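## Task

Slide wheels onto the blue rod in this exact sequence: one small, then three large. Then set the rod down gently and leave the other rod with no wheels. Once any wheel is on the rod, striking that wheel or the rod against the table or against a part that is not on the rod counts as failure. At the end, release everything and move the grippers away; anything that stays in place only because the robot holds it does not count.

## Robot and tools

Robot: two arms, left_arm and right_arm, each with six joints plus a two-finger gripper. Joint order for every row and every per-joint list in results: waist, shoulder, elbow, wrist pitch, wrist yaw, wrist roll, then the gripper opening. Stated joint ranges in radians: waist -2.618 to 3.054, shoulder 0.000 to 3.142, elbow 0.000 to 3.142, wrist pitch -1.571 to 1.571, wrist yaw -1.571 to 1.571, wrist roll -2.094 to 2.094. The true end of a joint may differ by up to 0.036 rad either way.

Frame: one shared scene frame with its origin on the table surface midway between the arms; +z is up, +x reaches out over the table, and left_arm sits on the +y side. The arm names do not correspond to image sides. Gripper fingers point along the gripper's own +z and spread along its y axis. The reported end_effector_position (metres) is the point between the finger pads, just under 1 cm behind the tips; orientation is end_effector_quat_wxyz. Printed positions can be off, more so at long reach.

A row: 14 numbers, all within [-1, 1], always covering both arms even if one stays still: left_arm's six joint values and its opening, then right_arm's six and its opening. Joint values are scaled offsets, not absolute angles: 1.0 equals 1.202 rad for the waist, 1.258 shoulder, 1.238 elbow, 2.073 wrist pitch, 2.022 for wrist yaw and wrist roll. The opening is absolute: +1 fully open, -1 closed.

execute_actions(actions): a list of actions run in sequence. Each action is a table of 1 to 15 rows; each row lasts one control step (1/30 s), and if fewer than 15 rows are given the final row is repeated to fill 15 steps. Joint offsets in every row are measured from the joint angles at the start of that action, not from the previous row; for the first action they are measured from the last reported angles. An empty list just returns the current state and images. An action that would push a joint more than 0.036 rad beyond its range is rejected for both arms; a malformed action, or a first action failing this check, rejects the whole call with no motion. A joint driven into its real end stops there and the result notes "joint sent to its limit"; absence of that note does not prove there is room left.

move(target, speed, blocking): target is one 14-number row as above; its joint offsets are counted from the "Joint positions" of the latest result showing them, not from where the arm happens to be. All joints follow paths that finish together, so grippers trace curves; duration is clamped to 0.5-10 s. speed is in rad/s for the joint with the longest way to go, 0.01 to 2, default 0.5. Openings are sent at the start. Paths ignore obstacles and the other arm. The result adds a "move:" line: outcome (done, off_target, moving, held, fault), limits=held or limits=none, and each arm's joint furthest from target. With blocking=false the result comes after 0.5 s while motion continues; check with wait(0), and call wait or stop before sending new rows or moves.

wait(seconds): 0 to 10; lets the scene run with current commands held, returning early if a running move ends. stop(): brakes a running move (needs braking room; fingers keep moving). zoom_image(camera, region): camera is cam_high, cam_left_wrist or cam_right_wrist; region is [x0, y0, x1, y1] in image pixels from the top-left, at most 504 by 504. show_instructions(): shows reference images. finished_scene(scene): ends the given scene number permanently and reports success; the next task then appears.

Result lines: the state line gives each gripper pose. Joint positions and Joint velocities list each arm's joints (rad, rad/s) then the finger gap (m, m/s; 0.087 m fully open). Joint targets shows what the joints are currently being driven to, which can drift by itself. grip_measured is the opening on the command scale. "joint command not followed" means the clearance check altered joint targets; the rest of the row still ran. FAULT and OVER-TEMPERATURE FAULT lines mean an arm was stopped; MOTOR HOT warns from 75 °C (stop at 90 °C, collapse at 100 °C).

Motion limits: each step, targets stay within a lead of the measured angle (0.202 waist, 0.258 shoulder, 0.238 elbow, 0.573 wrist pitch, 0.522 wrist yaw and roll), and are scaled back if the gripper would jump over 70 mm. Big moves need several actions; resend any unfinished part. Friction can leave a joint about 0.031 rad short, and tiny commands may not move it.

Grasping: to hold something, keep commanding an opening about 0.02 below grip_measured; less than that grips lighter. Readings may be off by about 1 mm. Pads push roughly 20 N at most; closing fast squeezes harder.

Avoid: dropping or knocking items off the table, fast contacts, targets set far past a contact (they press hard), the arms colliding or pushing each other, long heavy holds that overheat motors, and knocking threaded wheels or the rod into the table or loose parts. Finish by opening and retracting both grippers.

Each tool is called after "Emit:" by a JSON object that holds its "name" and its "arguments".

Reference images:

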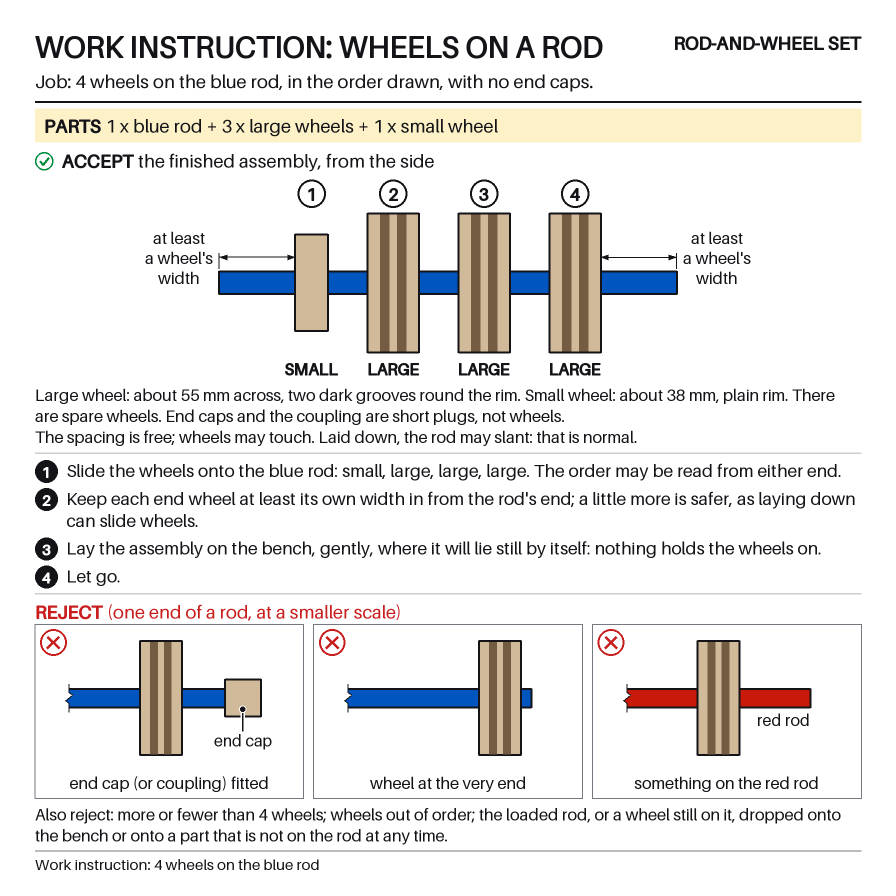

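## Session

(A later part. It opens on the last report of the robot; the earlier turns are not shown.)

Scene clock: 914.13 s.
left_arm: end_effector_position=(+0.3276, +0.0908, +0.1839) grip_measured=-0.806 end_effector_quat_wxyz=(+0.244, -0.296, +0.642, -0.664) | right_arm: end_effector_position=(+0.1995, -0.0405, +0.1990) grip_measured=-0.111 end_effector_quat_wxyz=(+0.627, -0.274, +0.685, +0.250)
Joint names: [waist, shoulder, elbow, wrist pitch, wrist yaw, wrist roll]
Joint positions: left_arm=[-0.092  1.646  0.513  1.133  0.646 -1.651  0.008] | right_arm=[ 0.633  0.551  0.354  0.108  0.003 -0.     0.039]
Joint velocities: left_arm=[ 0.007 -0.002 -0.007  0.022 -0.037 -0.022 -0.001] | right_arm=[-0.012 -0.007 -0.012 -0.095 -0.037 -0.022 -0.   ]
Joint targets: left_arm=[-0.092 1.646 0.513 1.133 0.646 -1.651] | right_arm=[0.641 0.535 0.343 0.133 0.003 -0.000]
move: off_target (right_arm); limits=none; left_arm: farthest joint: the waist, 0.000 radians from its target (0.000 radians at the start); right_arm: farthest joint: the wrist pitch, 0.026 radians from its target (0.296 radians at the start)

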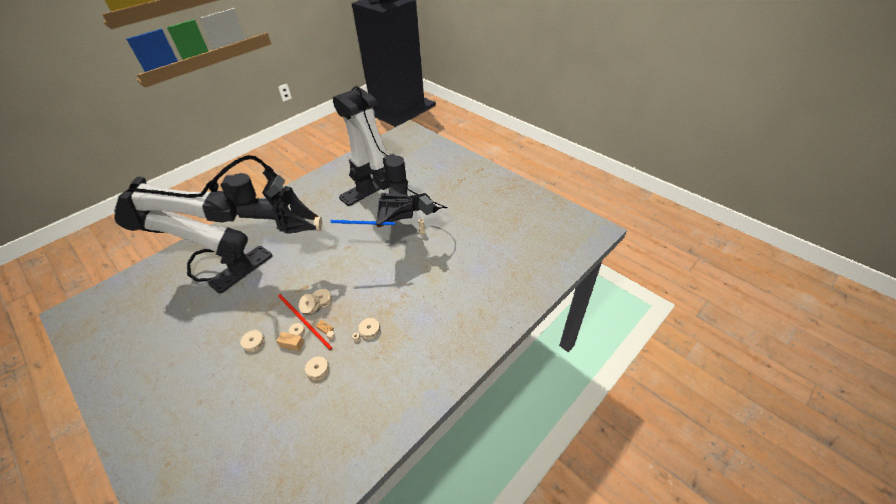

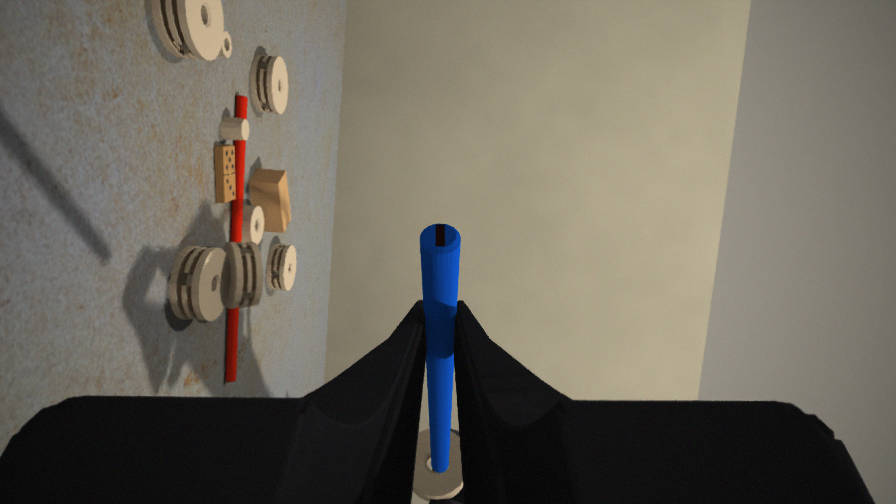

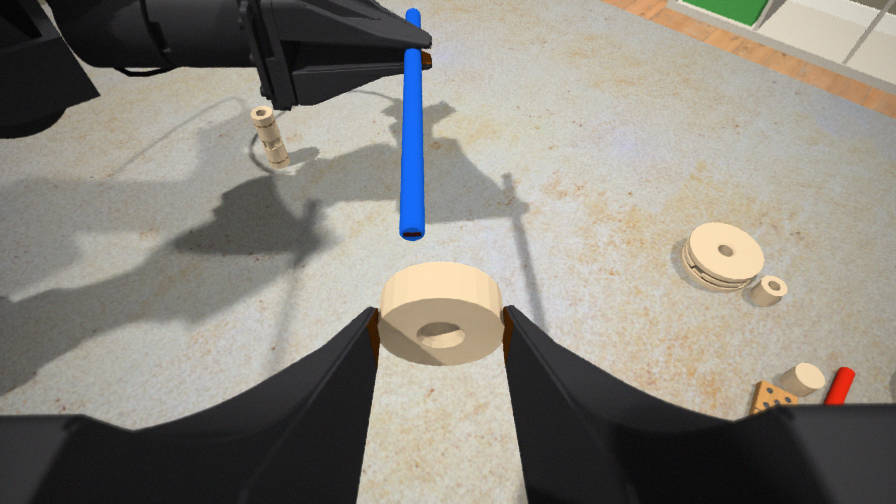

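Emit:
{"name": "move", "arguments": {"target": [0,0,0,0,0,0,-0.84,0.0324,0.0948,0.0267,0.0562,0,0,-0.15], "speed": 0.3}}

Emit:
{"name": "zoom_image", "arguments": {"camera": "cam_left_wrist", "region": [380, 404, 500, 504]}}

Scene clock: 955.67 s.
left_arm: end_effector_position=(+0.3276, +0.0908, +0.1839) grip_measured=-0.806 end_effector_quat_wxyz=(+0.244, -0.296, +0.642, -0.664) | right_arm: end_effector_position=(+0.2040, -0.0231, +0.1987) grip_measured=-0.111 end_effector_quat_wxyz=(+0.623, -0.285, +0.680, +0.260)
Joint names: [waist, shoulder, elbow, wrist pitch, wrist yaw, wrist roll]
Joint positions: left_arm=[-0.092  1.646  0.513  1.133  0.646 -1.651  0.008] | right_arm=[ 0.664  0.653  0.366  0.199  0.003 -0.     0.039]
Joint velocities: left_arm=[ 0.007  0.007  0.012 -0.007  0.022 -0.081 -0.   ] | right_arm=[ 0.002 -0.022 -0.002 -0.051  0.037  0.022  0.001]
Joint targets: left_arm=[-0.092 1.646 0.513 1.133 0.646 -1.651] | right_arm=[0.672 0.670 0.387 0.224 0.003 -0.000]
move: off_target (right_arm); limits=none; left_arm: farthest joint: the waist, 0.000 radians from its target (0.000 radians at the start); right_arm: farthest joint: the wrist pitch, 0.025 radians from its target (0.116 radians at the start)

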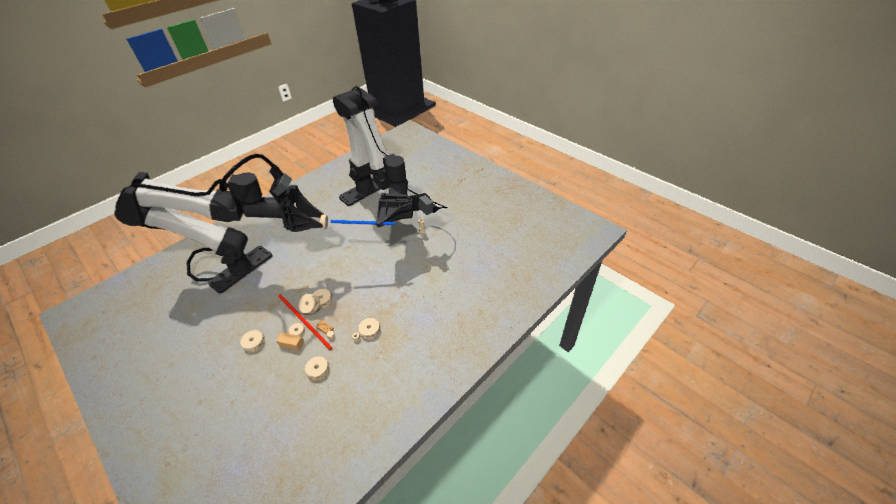

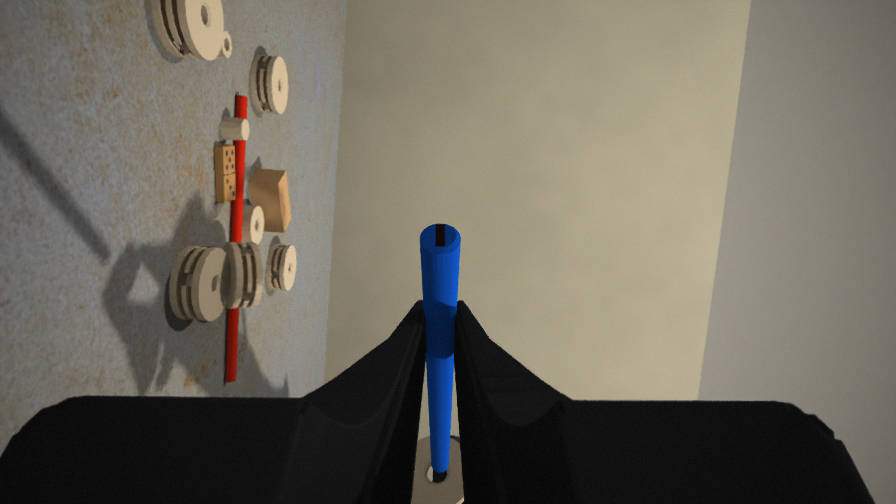

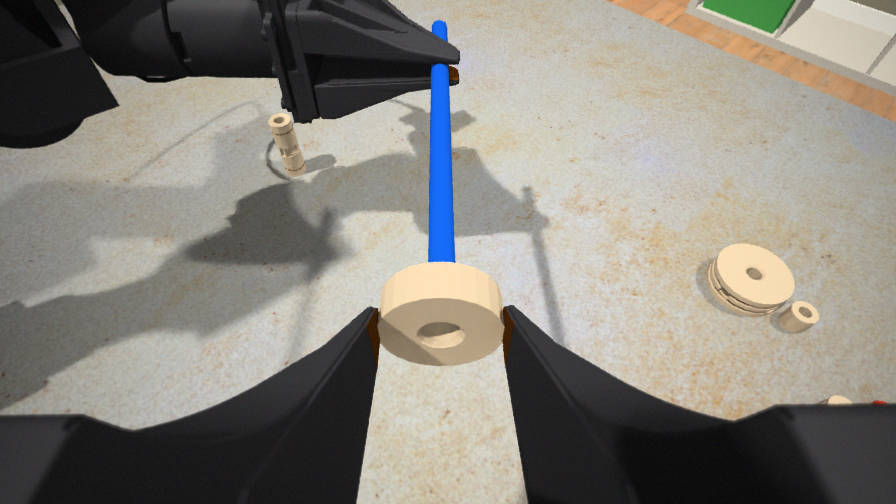

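Region (380, 404, 500, 504) of cam_left_wrist's 896x504 image, scaled by 4.200, with more detail than that image has.

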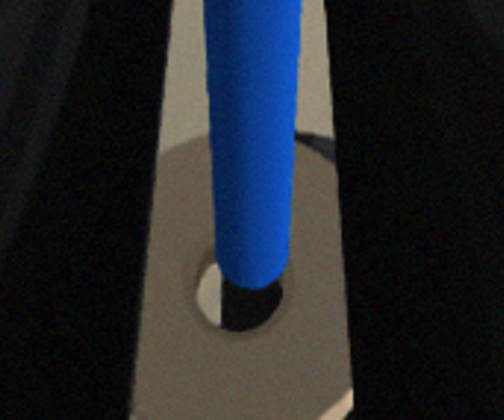

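Emit:
{"name": "execute_actions", "arguments": {"actions": [[[0,0,0,0,0,0,-0.84,0.0066,0.0172,0.018,0.0137,0,0,-0.15],[0,0,0,0,0,0,-0.84,0.0066,0.0208,0.019,0.0153,0,0,-0.15],[0,0,0,0,0,0,-0.84,0.0066,0.0245,0.020,0.0169,0,0,-0.15],[0,0,0,0,0,0,-0.84,0.0066,0.0281,0.021,0.0186,0,0,-0.15],[0,0,0,0,0,0,-0.84,0.0066,0.0318,0.022,0.0202,0,0,-0.15],[0,0,0,0,0,0,-0.84,0.0066,0.0355,0.023,0.0218,0,0,-0.15],[0,0,0,0,0,0,-0.84,0.0066,0.0391,0.024,0.0235,0,0,-0.15],[0,0,0,0,0,0,-0.84,0.0066,0.0428,0.025,0.0251,0,0,-0.15],[0,0,0,0,0,0,-0.84,0.0066,0.0464,0.026,0.0267,0,0,-0.15],[0,0,0,0,0,0,-0.84,0.0066,0.0501,0.0269,0.0284,0,0,-0.15]]]}}

Emit:
{"name": "zoom_image", "arguments": {"camera": "cam_left_wrist", "region": [380, 404, 500, 504]}}

Scene clock: 982.53 s.
left_arm: end_effector_position=(+0.3276, +0.0908, +0.1839) grip_measured=-0.806 end_effector_quat_wxyz=(+0.244, -0.296, +0.642, -0.664) | right_arm: end_effector_position=(+0.2086, -0.0184, +0.1980) grip_measured=-0.111 end_effector_quat_wxyz=(+0.621, -0.285, +0.682, +0.259)
Joint names: [waist, shoulder, elbow, wrist pitch, wrist yaw, wrist roll]
Joint positions: left_arm=[-0.092  1.646  0.513  1.133  0.646 -1.651  0.008] | right_arm=[ 0.664  0.699  0.377  0.228  0.003 -0.     0.039]
Joint velocities: left_arm=[-0.002  0.012  0.002 -0.007  0.022  0.007 -0.001] | right_arm=[ 0.012  0.002  0.007  0.037  0.081  0.007 -0.001]
Joint targets: left_arm=[-0.092 1.646 0.513 1.133 0.646 -1.651] | right_arm=[0.672 0.716 0.399 0.258 0.003 -0.000]

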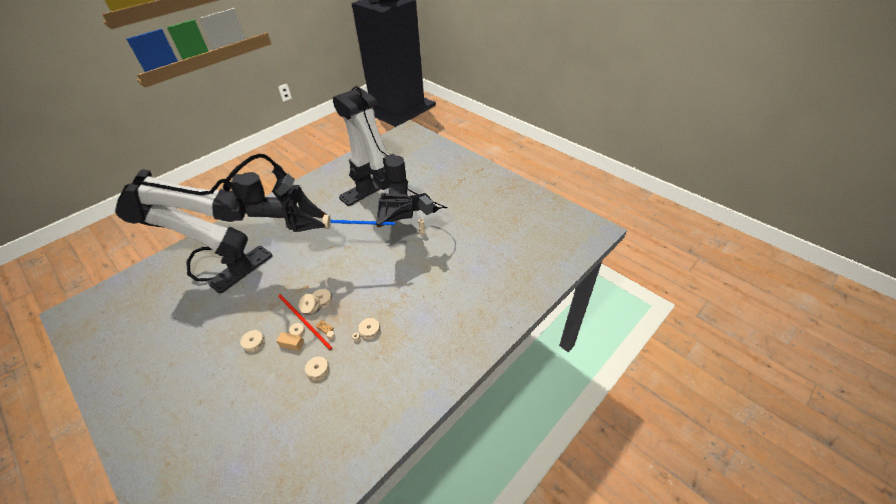

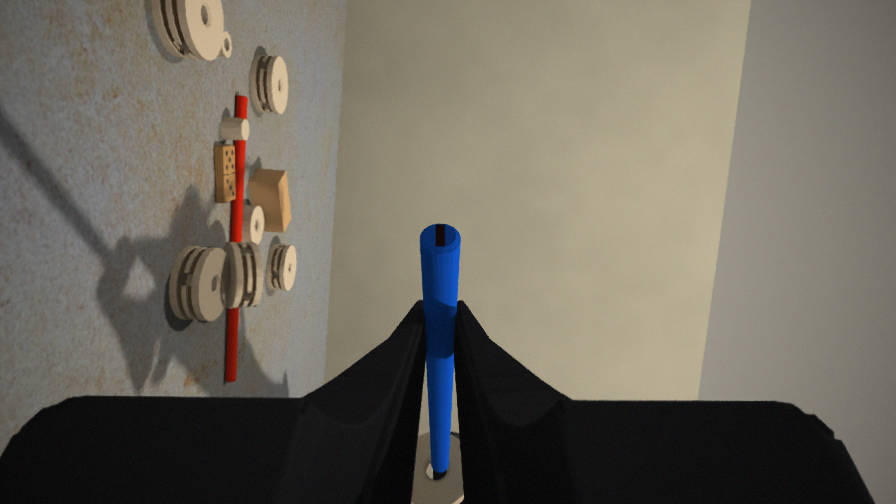

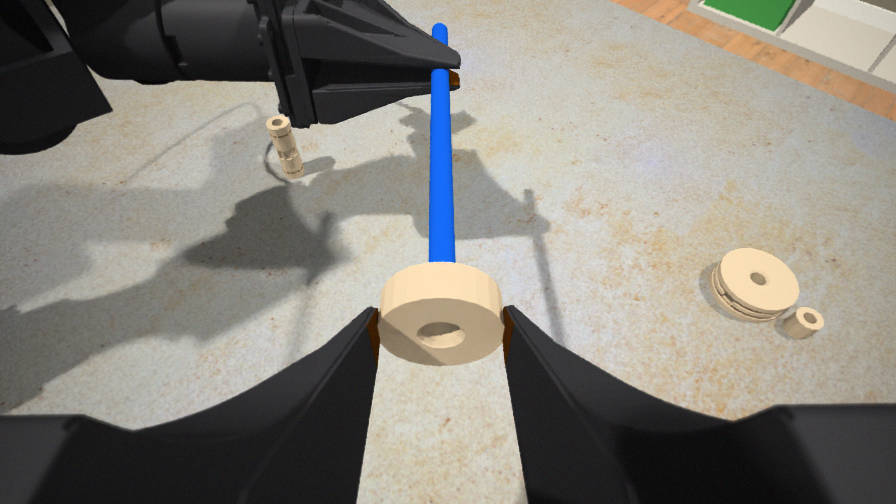

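Region (380, 404, 500, 504) of cam_left_wrist's 896x504 image, scaled by 4.200, with more detail than that image has.

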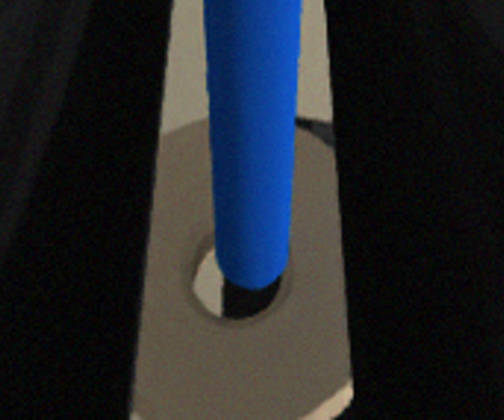

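Emit:
{"name": "execute_actions", "arguments": {"actions": [[[0,0,0,0,0,0,-0.84,0.0066,0.0135,0.0178,0.0155,0,0,-0.15],[0,0,0,0,0,0,-0.84,0.0066,0.0135,0.0178,0.0165,0,0,-0.15],[0,0,0,0,0,0,-0.84,0.0066,0.0135,0.0178,0.0175,0,0,-0.15]]]}}

Emit:
{"name": "zoom_image", "arguments": {"camera": "cam_left_wrist", "region": [380, 404, 500, 504]}}

Scene clock: 990.73 s.
left_arm: end_effector_position=(+0.3276, +0.0908, +0.1839) grip_measured=-0.806 end_effector_quat_wxyz=(+0.244, -0.296, +0.642, -0.664) | right_arm: end_effector_position=(+0.2091, -0.0179, +0.2006) grip_measured=-0.111 end_effector_quat_wxyz=(+0.625, -0.284, +0.679, +0.261)
Joint names: [waist, shoulder, elbow, wrist pitch, wrist yaw, wrist roll]
Joint positions: left_arm=[-0.092  1.646  0.513  1.133  0.646 -1.651  0.008] | right_arm=[ 0.664  0.699  0.377  0.239  0.003 -0.     0.039]
Joint velocities: left_arm=[ 0.017  0.002 -0.012  0.066  0.022 -0.022 -0.001] | right_arm=[-0.022 -0.007  0.002  0.022 -0.007 -0.037  0.001]
Joint targets: left_arm=[-0.092 1.646 0.513 1.133 0.646 -1.651] | right_arm=[0.672 0.716 0.399 0.264 0.003 -0.000]

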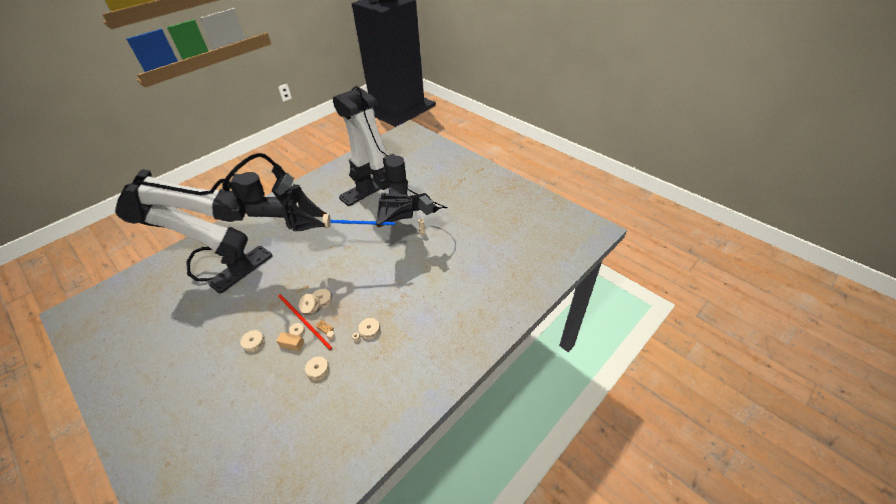

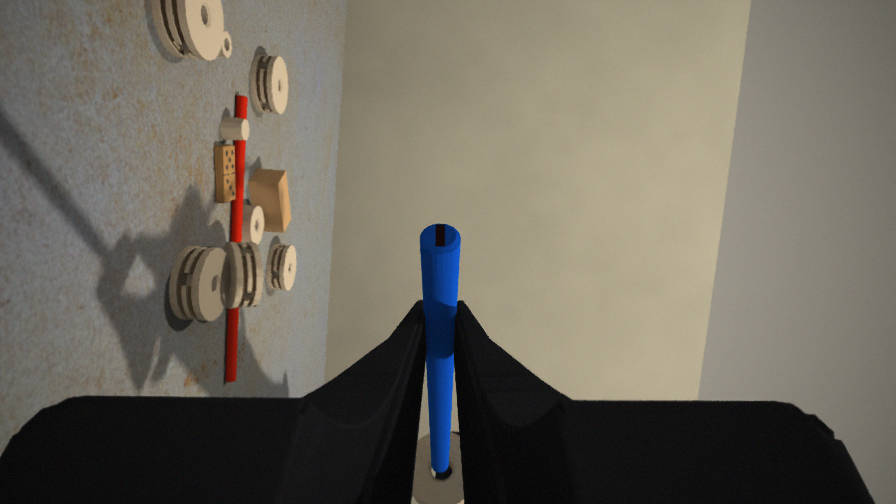

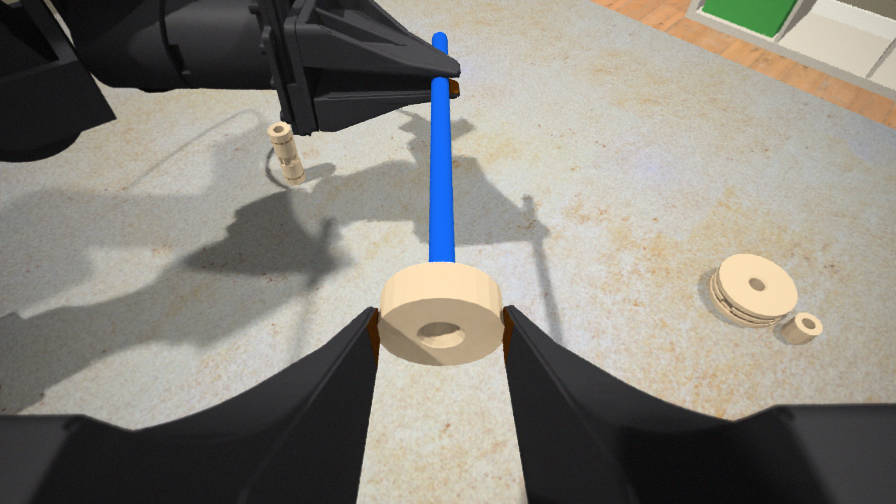

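Region (380, 404, 500, 504) of cam_left_wrist's 896x504 image, scaled by 4.200, with more detail than that image has.

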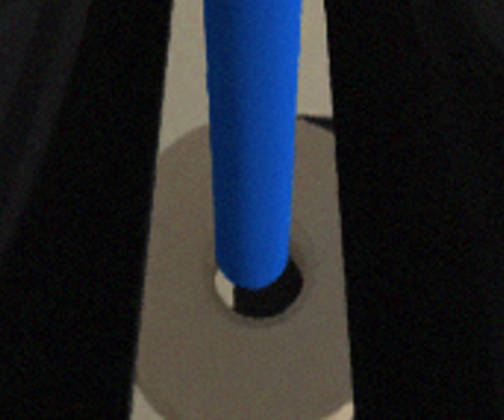

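Emit:
{"name": "execute_actions", "arguments": {"actions": [[[0,0,0,0,0,0,-0.84,0.0066,0.0174,0.0185,0.0150,0,0,-0.15],[0,0,0,0,0,0,-0.84,0.0066,0.0214,0.0192,0.0172,0,0,-0.15],[0,0,0,0,0,0,-0.84,0.0066,0.0253,0.0199,0.0193,0,0,-0.15],[0,0,0,0,0,0,-0.84,0.0066,0.0293,0.0207,0.0213,0,0,-0.15],[0,0,0,0,0,0,-0.84,0.0066,0.0332,0.0214,0.0233,0,0,-0.15],[0,0,0,0,0,0,-0.84,0.0066,0.0372,0.0221,0.0253,0,0,-0.15],[0,0,0,0,0,0,-0.84,0.0066,0.0411,0.0228,0.0272,0,0,-0.15],[0,0,0,0,0,0,-0.84,0.0066,0.0451,0.0235,0.0292,0,0,-0.15],[0,0,0,0,0,0,-0.84,0.0066,0.0490,0.0242,0.0312,0,0,-0.15],[0,0,0,0,0,0,-0.84,0.0066,0.0530,0.0250,0.0331,0,0,-0.15],[0,0,0,0,0,0,-0.84,0.0066,0.0569,0.0257,0.0351,0,0,-0.15],[0,0,0,0,0,0,-0.84,0.0066,0.0609,0.0264,0.0370,0,0,-0.15],[0,0,0,0,0,0,-0.84,0.0066,0.0648,0.0271,0.0385,0,0,-0.15]],[[0,0,0,0,0,0,-0.84,0.0066,0.0174,0.0187,0.0160,0,0,-0.15],[0,0,0,0,0,0,-0.84,0.0066,0.0214,0.0196,0.0179,0,0,-0.15],[0,0,0,0,0,0,-0.84,0.0066,0.0253,0.0204,0.0197,0,0,-0.15],[0,0,0,0,0,0,-0.84,0.0066,0.0292,0.0213,0.0216,0,0,-0.15],[0,0,0,0,0,0,-0.84,0.0066,0.0331,0.0222,0.0234,0,0,-0.15],[0,0,0,0,0,0,-0.84,0.0066,0.0371,0.0231,0.0253,0,0,-0.15],[0,0,0,0,0,0,-0.84,0.0066,0.0410,0.0239,0.0272,0,0,-0.15],[0,0,0,0,0,0,-0.84,0.0066,0.0449,0.0248,0.0290,0,0,-0.15],[0,0,0,0,0,0,-0.84,0.0066,0.0488,0.0257,0.0309,0,0,-0.15],[0,0,0,0,0,0,-0.84,0.0066,0.0528,0.0266,0.0327,0,0,-0.15],[0,0,0,0,0,0,-0.84,0.0066,0.0567,0.0274,0.0346,0,0,-0.15],[0,0,0,0,0,0,-0.84,0.0066,0.0606,0.0283,0.0364,0,0,-0.15],[0,0,0,0,0,0,-0.84,0.0066,0.0645,0.0292,0.0380,0,0,-0.15]]]}}

Emit:
{"name": "zoom_image", "arguments": {"camera": "cam_left_wrist", "region": [380, 404, 500, 504]}}

Scene clock: 1022.37 s.
left_arm: end_effector_position=(+0.3276, +0.0908, +0.1839) grip_measured=-0.806 end_effector_quat_wxyz=(+0.244, -0.296, +0.642, -0.664) | right_arm: end_effector_position=(+0.2224, -0.0044, +0.1979) grip_measured=-0.111 end_effector_quat_wxyz=(+0.622, -0.285, +0.681, +0.260)
Joint names: [waist, shoulder, elbow, wrist pitch, wrist yaw, wrist roll]
Joint positions: left_arm=[-0.092  1.646  0.513  1.133  0.646 -1.651  0.008] | right_arm=[ 0.664  0.824  0.404  0.328  0.003 -0.     0.039]
Joint velocities: left_arm=[-0.002  0.017  0.017  0.007 -0.037  0.022  0.   ] | right_arm=[-0.012  0.061  0.017  0.037 -0.022 -0.007  0.001]
Joint targets: left_arm=[-0.092 1.646 0.513 1.133 0.646 -1.651] | right_arm=[0.672 0.842 0.426 0.363 0.003 -0.000]

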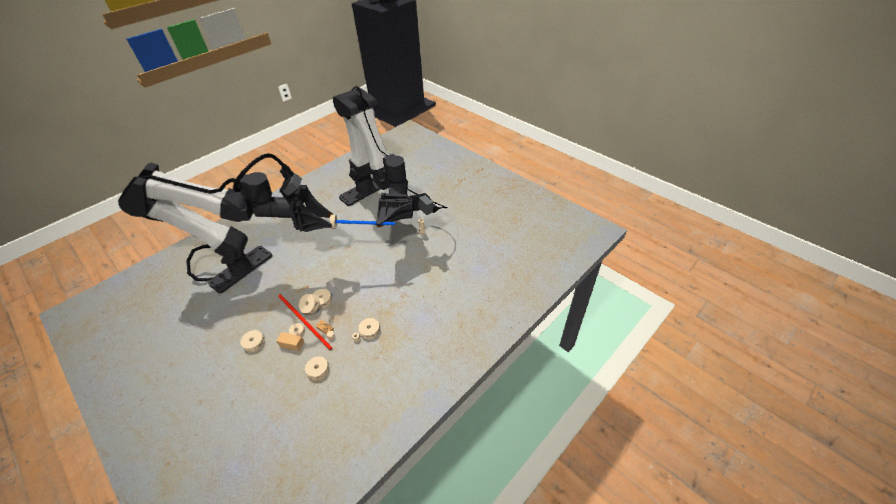

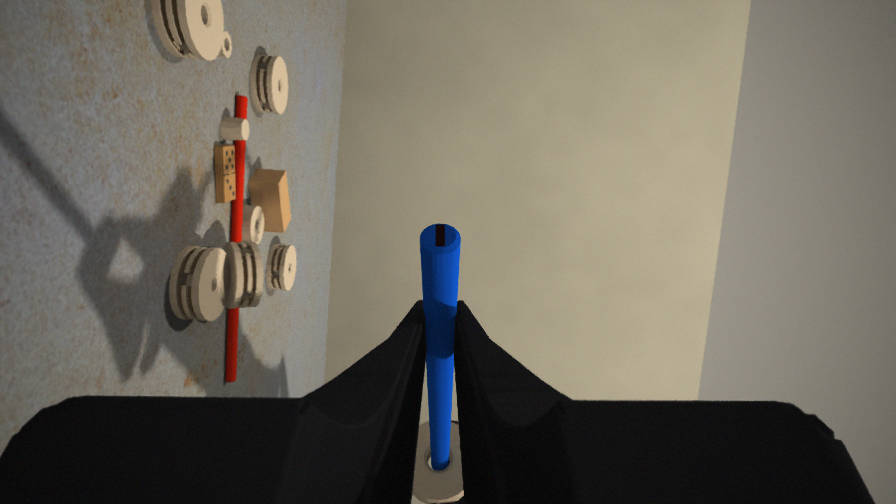

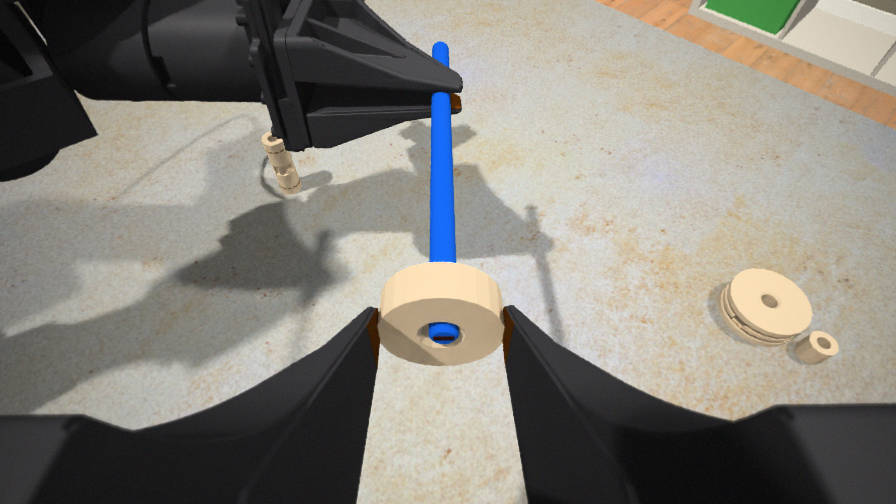

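Region (380, 404, 500, 504) of cam_left_wrist's 896x504 image, scaled by 4.200, with more detail than that image has.

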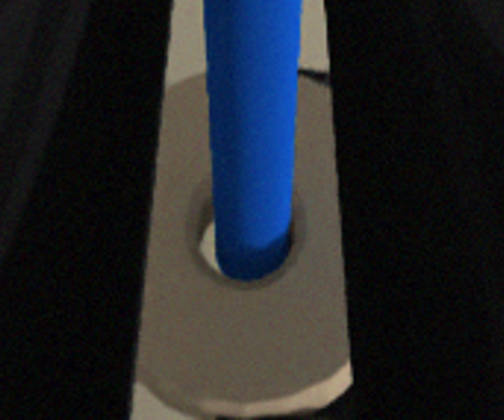

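Emit:
{"name": "execute_actions", "arguments": {"actions": [[[0,0,0,0,0,0,-0.84,0.0066,0.0143,0.0178,0.0190,0,0,-0.15],[0,0,0,0,0,0,-0.84,0.0066,0.0143,0.0178,0.0225,0,0,-0.15],[0,0,0,0,0,0,-0.84,0.0066,0.0226,0.0198,0.0265,0,0,-0.15],[0,0,0,0,0,0,-0.84,0.0066,0.0308,0.0218,0.0305,0,0,-0.15],[0,0,0,0,0,0,-0.84,0.0066,0.0391,0.0239,0.0345,0,0,-0.15],[0,0,0,0,0,0,-0.84,0.0066,0.0473,0.0260,0.0385,0,0,-0.15],[0,0,0,0,0,0,-0.84,0.0066,0.0556,0.0282,0.0424,0,0,-0.15],[0,0,0,0,0,0,-0.84,0.0066,0.0638,0.0304,0.0463,0,0,-0.15],[0,0,0,0,0,0,-0.84,0.0066,0.0721,0.0326,0.0502,0,0,-0.15],[0,0,0,0,0,0,-0.84,0.0066,0.0803,0.0349,0.0540,0,0,-0.15],[0,0,0,0,0,0,-0.84,0.0066,0.0886,0.0372,0.0578,0,0,-0.15],[0,0,0,0,0,0,-0.84,0.0066,0.0968,0.0396,0.0615,0,0,-0.15],[0,0,0,0,0,0,-0.84,0.0066,0.1051,0.0420,0.0651,0,0,-0.15],[0,0,0,0,0,0,-0.84,0.0066,0.1133,0.0444,0.0651,0,0,-0.15],[0,0,0,0,0,0,-0.84,0.0066,0.1216,0.0468,0.0651,0,0,-0.15]]]}}

Emit:
{"name": "wait", "arguments": {"seconds": 0.3}}

Scene clock: 1055.53 s.
left_arm: end_effector_position=(+0.3276, +0.0908, +0.1839) grip_measured=-0.806 end_effector_quat_wxyz=(+0.244, -0.296, +0.642, -0.664) | right_arm: end_effector_position=(+0.2361, +0.0096, +0.1972) grip_measured=-0.111 end_effector_quat_wxyz=(+0.623, -0.285, +0.680, +0.260)
Joint names: [waist, shoulder, elbow, wrist pitch, wrist yaw, wrist roll]
Joint positions: left_arm=[-0.092  1.646  0.513  1.133  0.646 -1.651  0.008] | right_arm=[ 0.664  0.943  0.436  0.419  0.003 -0.     0.039]
Joint velocities: left_arm=[ 0.012 -0.027 -0.017 -0.022  0.007  0.022 -0.   ] | right_arm=[ 0.002  0.3    0.085  0.183 -0.095 -0.066  0.   ]
Joint targets: left_arm=[-0.092 1.646 0.513 1.133 0.646 -1.651] | right_arm=[0.672 0.977 0.462 0.463 0.003 -0.000]

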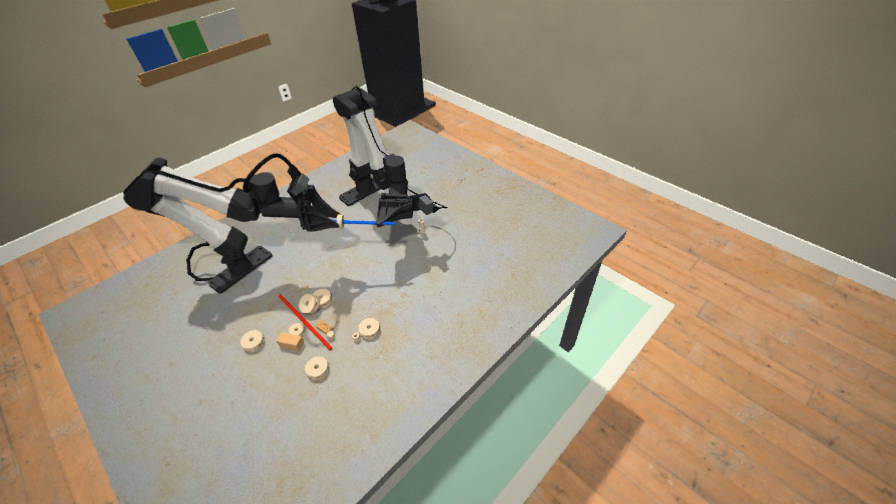

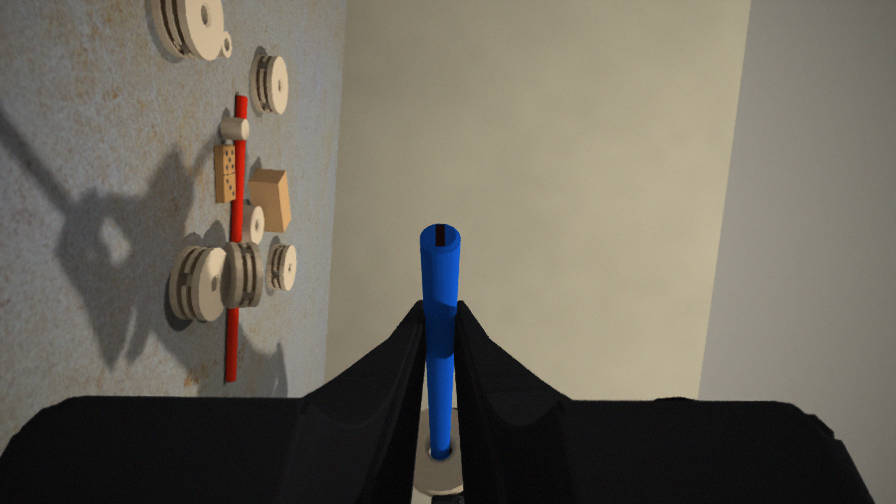

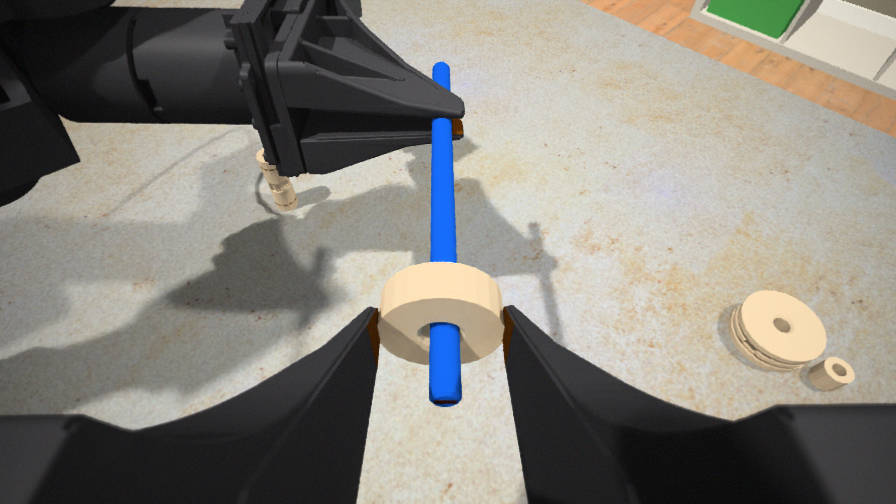

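Scene clock: 1055.83 s.
left_arm: end_effector_position=(+0.3276, +0.0908, +0.1839) grip_measured=-0.806 end_effector_quat_wxyz=(+0.244, -0.296, +0.642, -0.664) | right_arm: end_effector_position=(+0.2384, +0.0120, +0.1972) grip_measured=-0.111 end_effector_quat_wxyz=(+0.624, -0.284, +0.680, +0.261)
Joint names: [waist, shoulder, elbow, wrist pitch, wrist yaw, wrist roll]
Joint positions: left_arm=[-0.092  1.646  0.513  1.133  0.646 -1.651  0.008] | right_arm=[ 0.664  0.962  0.44   0.436  0.003 -0.     0.039]
Joint velocities: left_arm=[ 0.002  0.012  0.012 -0.037  0.037 -0.051 -0.001] | right_arm=[-0.017  0.002 -0.002 -0.007  0.022 -0.022  0.001]
Joint targets: left_arm=[-0.092 1.646 0.513 1.133 0.646 -1.651] | right_arm=[0.672 0.977 0.462 0.464 0.003 -0.000]
wait: 0.30 s; no rest

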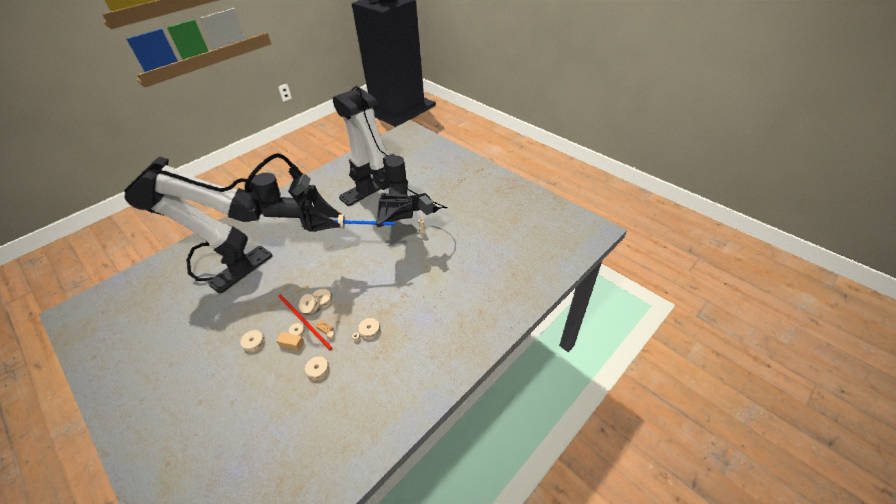

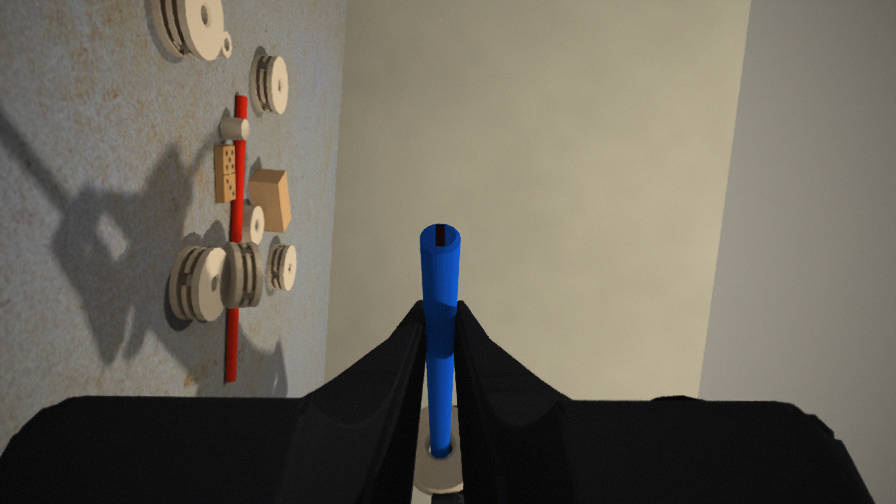

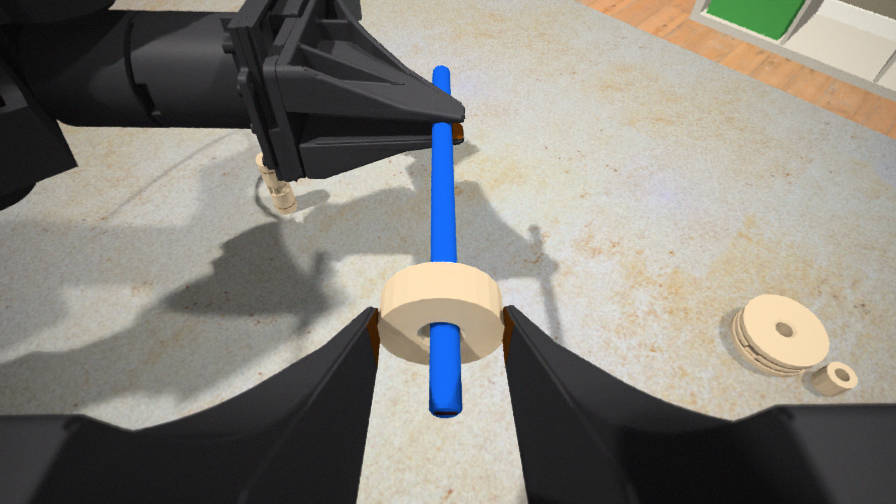

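Emit:
{"name": "execute_actions", "arguments": {"actions": [[[0,0,0,0,0,0,-0.84,0,0,0,0,0,0,-0.05],[0,0,0,0,0,0,-0.84,0,0,0,0,0,0,0.05],[0,0,0,0,0,0,-0.84,0,0,0,0,0,0,0.15],[0,0,0,0,0,0,-0.84,0,0,0,0,0,0,0.25],[0,0,0,0,0,0,-0.84,0,-0.015,-0.008,-0.012,0,0,0.3],[0,0,0,0,0,0,-0.84,0,-0.035,-0.014,-0.024,0,0,0.3],[0,0,0,0,0,0,-0.84,0,-0.065,-0.021,-0.038,0,0,0.3],[0,0,0,0,0,0,-0.84,0,-0.095,-0.028,-0.052,0,0,0.3],[0,0,0,0,0,0,-0.84,0,-0.125,-0.035,-0.066,0,0,0.3],[0,0,0,0,0,0,-0.84,0,-0.155,-0.042,-0.08,0,0,0.3],[0,0,0,0,0,0,-0.84,0,-0.185,-0.049,-0.094,0,0,0.3],[0,0,0,0,0,0,-0.84,0,-0.215,-0.055,-0.107,0,0,0.3],[0,0,0,0,0,0,-0.84,0,-0.245,-0.061,-0.12,0,0,0.3],[0,0,0,0,0,0,-0.84,0,-0.275,-0.067,-0.132,0,0,0.3],[0,0,0,0,0,0,-0.84,0,-0.30,-0.073,-0.142,0,0,0.3]]]}}

Scene clock: 1097.33 s.
left_arm: end_effector_position=(+0.3276, +0.0908, +0.1839) grip_measured=-0.806 end_effector_quat_wxyz=(+0.244, -0.296, +0.642, -0.664) | right_arm: end_effector_position=(+0.2066, -0.0204, +0.2150) grip_measured=+0.300 end_effector_quat_wxyz=(+0.642, -0.277, +0.663, +0.268)
Joint names: [waist, shoulder, elbow, wrist pitch, wrist yaw, wrist roll]
Joint positions: left_arm=[-0.092  1.646  0.513  1.133  0.646 -1.651  0.008] | right_arm=[ 0.664  0.656  0.376  0.249  0.003 -0.     0.057]
Joint velocities: left_arm=[ 0.007  0.002 -0.017  0.022  0.007  0.022  0.001] | right_arm=[ 0.012 -1.077 -0.183 -0.623  0.007 -0.007  0.   ]
Joint targets: left_arm=[-0.092 1.646 0.513 1.133 0.646 -1.651] | right_arm=[0.664 0.584 0.350 0.142 0.003 -0.000]

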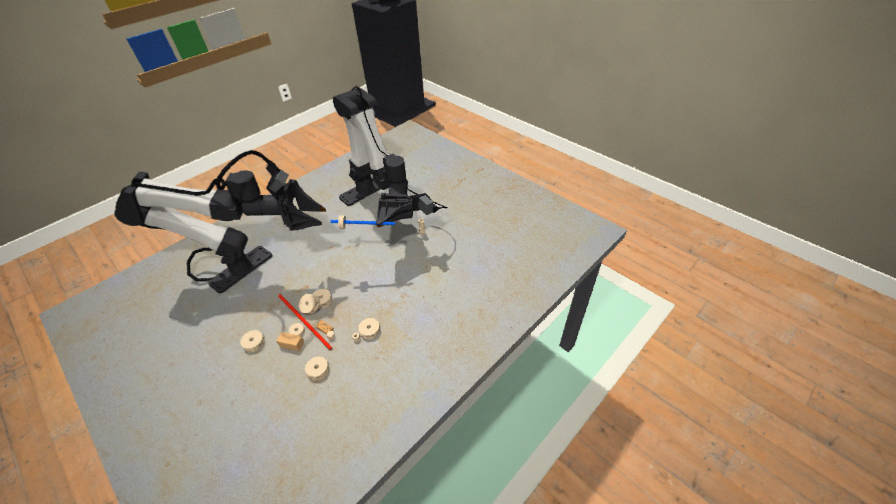

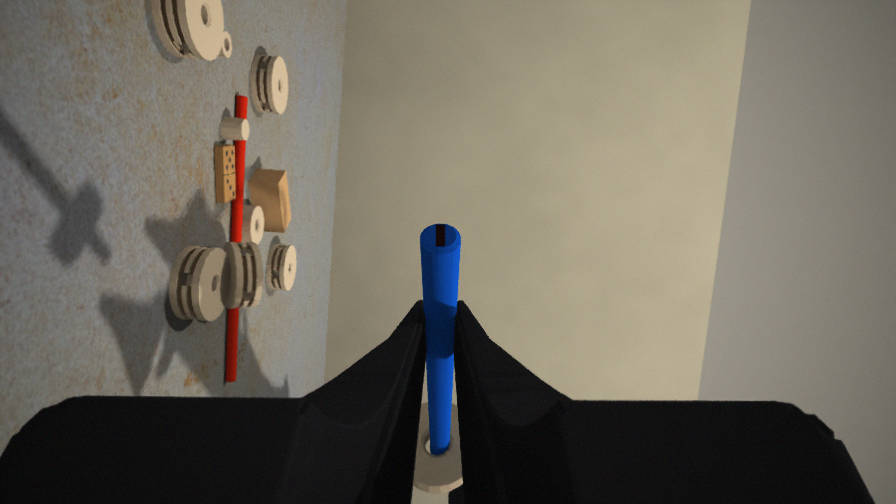

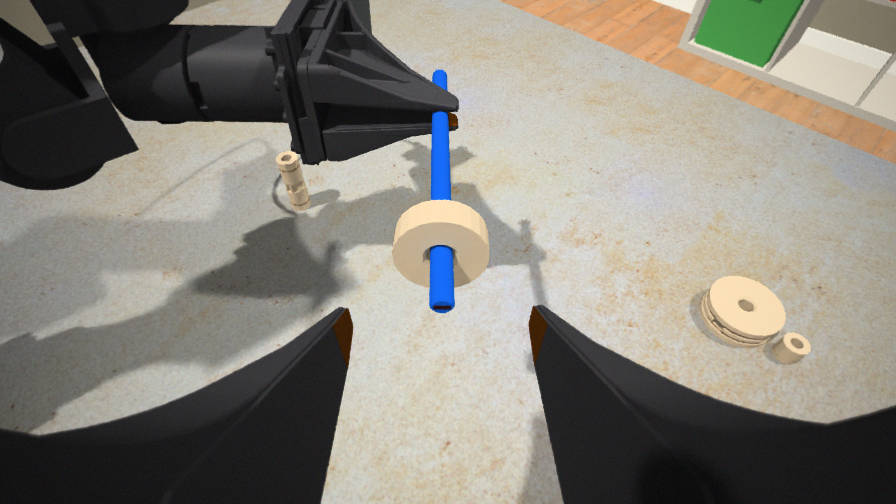

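Emit:
{"name": "move", "arguments": {"target": [0,0,0,0,0,0,-0.84,-0.9842,0.9758,0.8155,-0.6424,0,0,0.52], "speed": 1.2}}

Scene clock: 1104.40 s.
left_arm: end_effector_position=(+0.3276, +0.0908, +0.1839) grip_measured=-0.806 end_effector_quat_wxyz=(+0.244, -0.296, +0.642, -0.664) | right_arm: end_effector_position=(+0.2639, -0.3561, +0.0466) grip_measured=+0.520 end_effector_quat_wxyz=(-0.008, +0.194, +0.981, +0.000)
Joint names: [waist, shoulder, elbow, wrist pitch, wrist yaw, wrist roll]
Joint positions: left_arm=[-0.092  1.646  0.513  1.133  0.646 -1.651  0.008] | right_arm=[-0.522  1.884  1.366 -1.068  0.002 -0.     0.066]
Joint velocities: left_arm=[ 0.002  0.012  0.002  0.051 -0.095  0.007 -0.001] | right_arm=[ 0.007  0.002 -0.002  0.007 -0.037 -0.066 -0.001]
Joint targets: left_arm=[-0.092 1.646 0.513 1.133 0.646 -1.651] | right_arm=[-0.519 1.884 1.386 -1.083 0.003 -0.000]
move: done; limits=none; left_arm: farthest joint: the waist, 0.000 radians from its target (0.000 radians at the start); right_arm: farthest joint: the elbow, 0.020 radians from its target (1.025 radians at the start)

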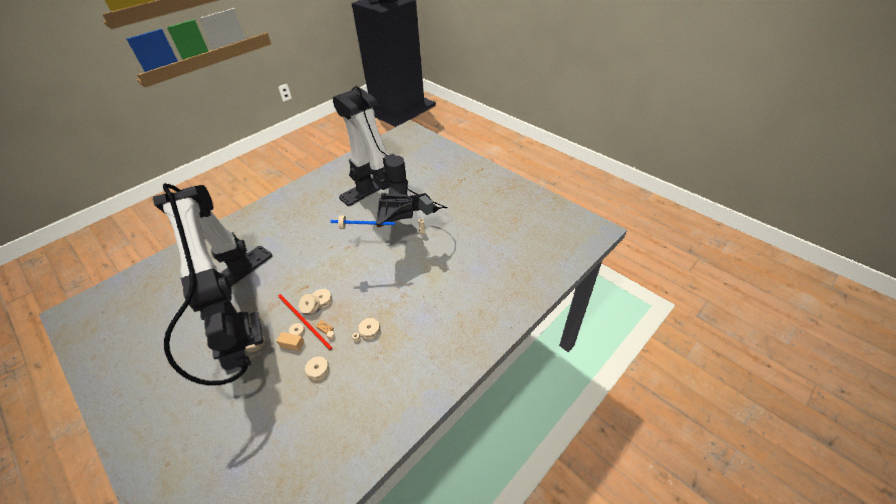

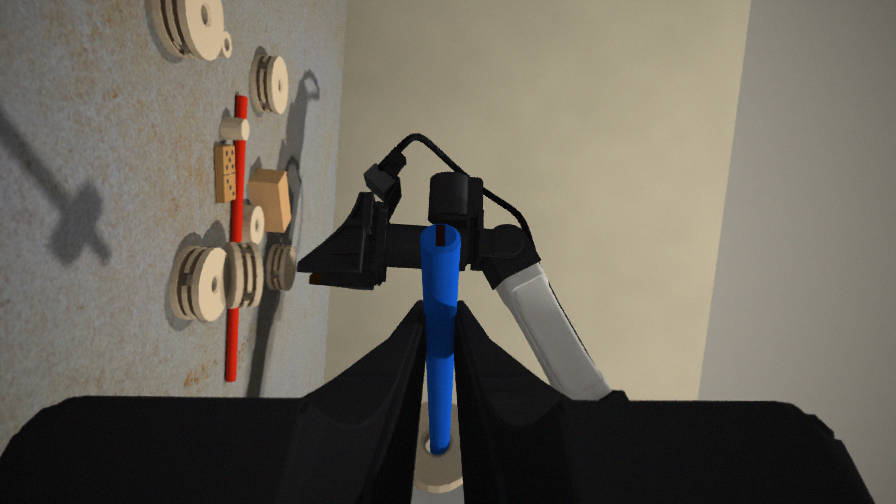

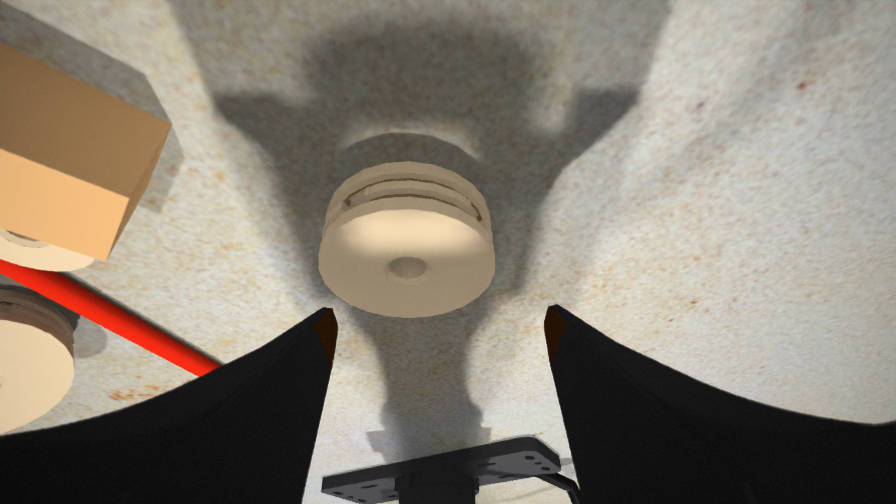

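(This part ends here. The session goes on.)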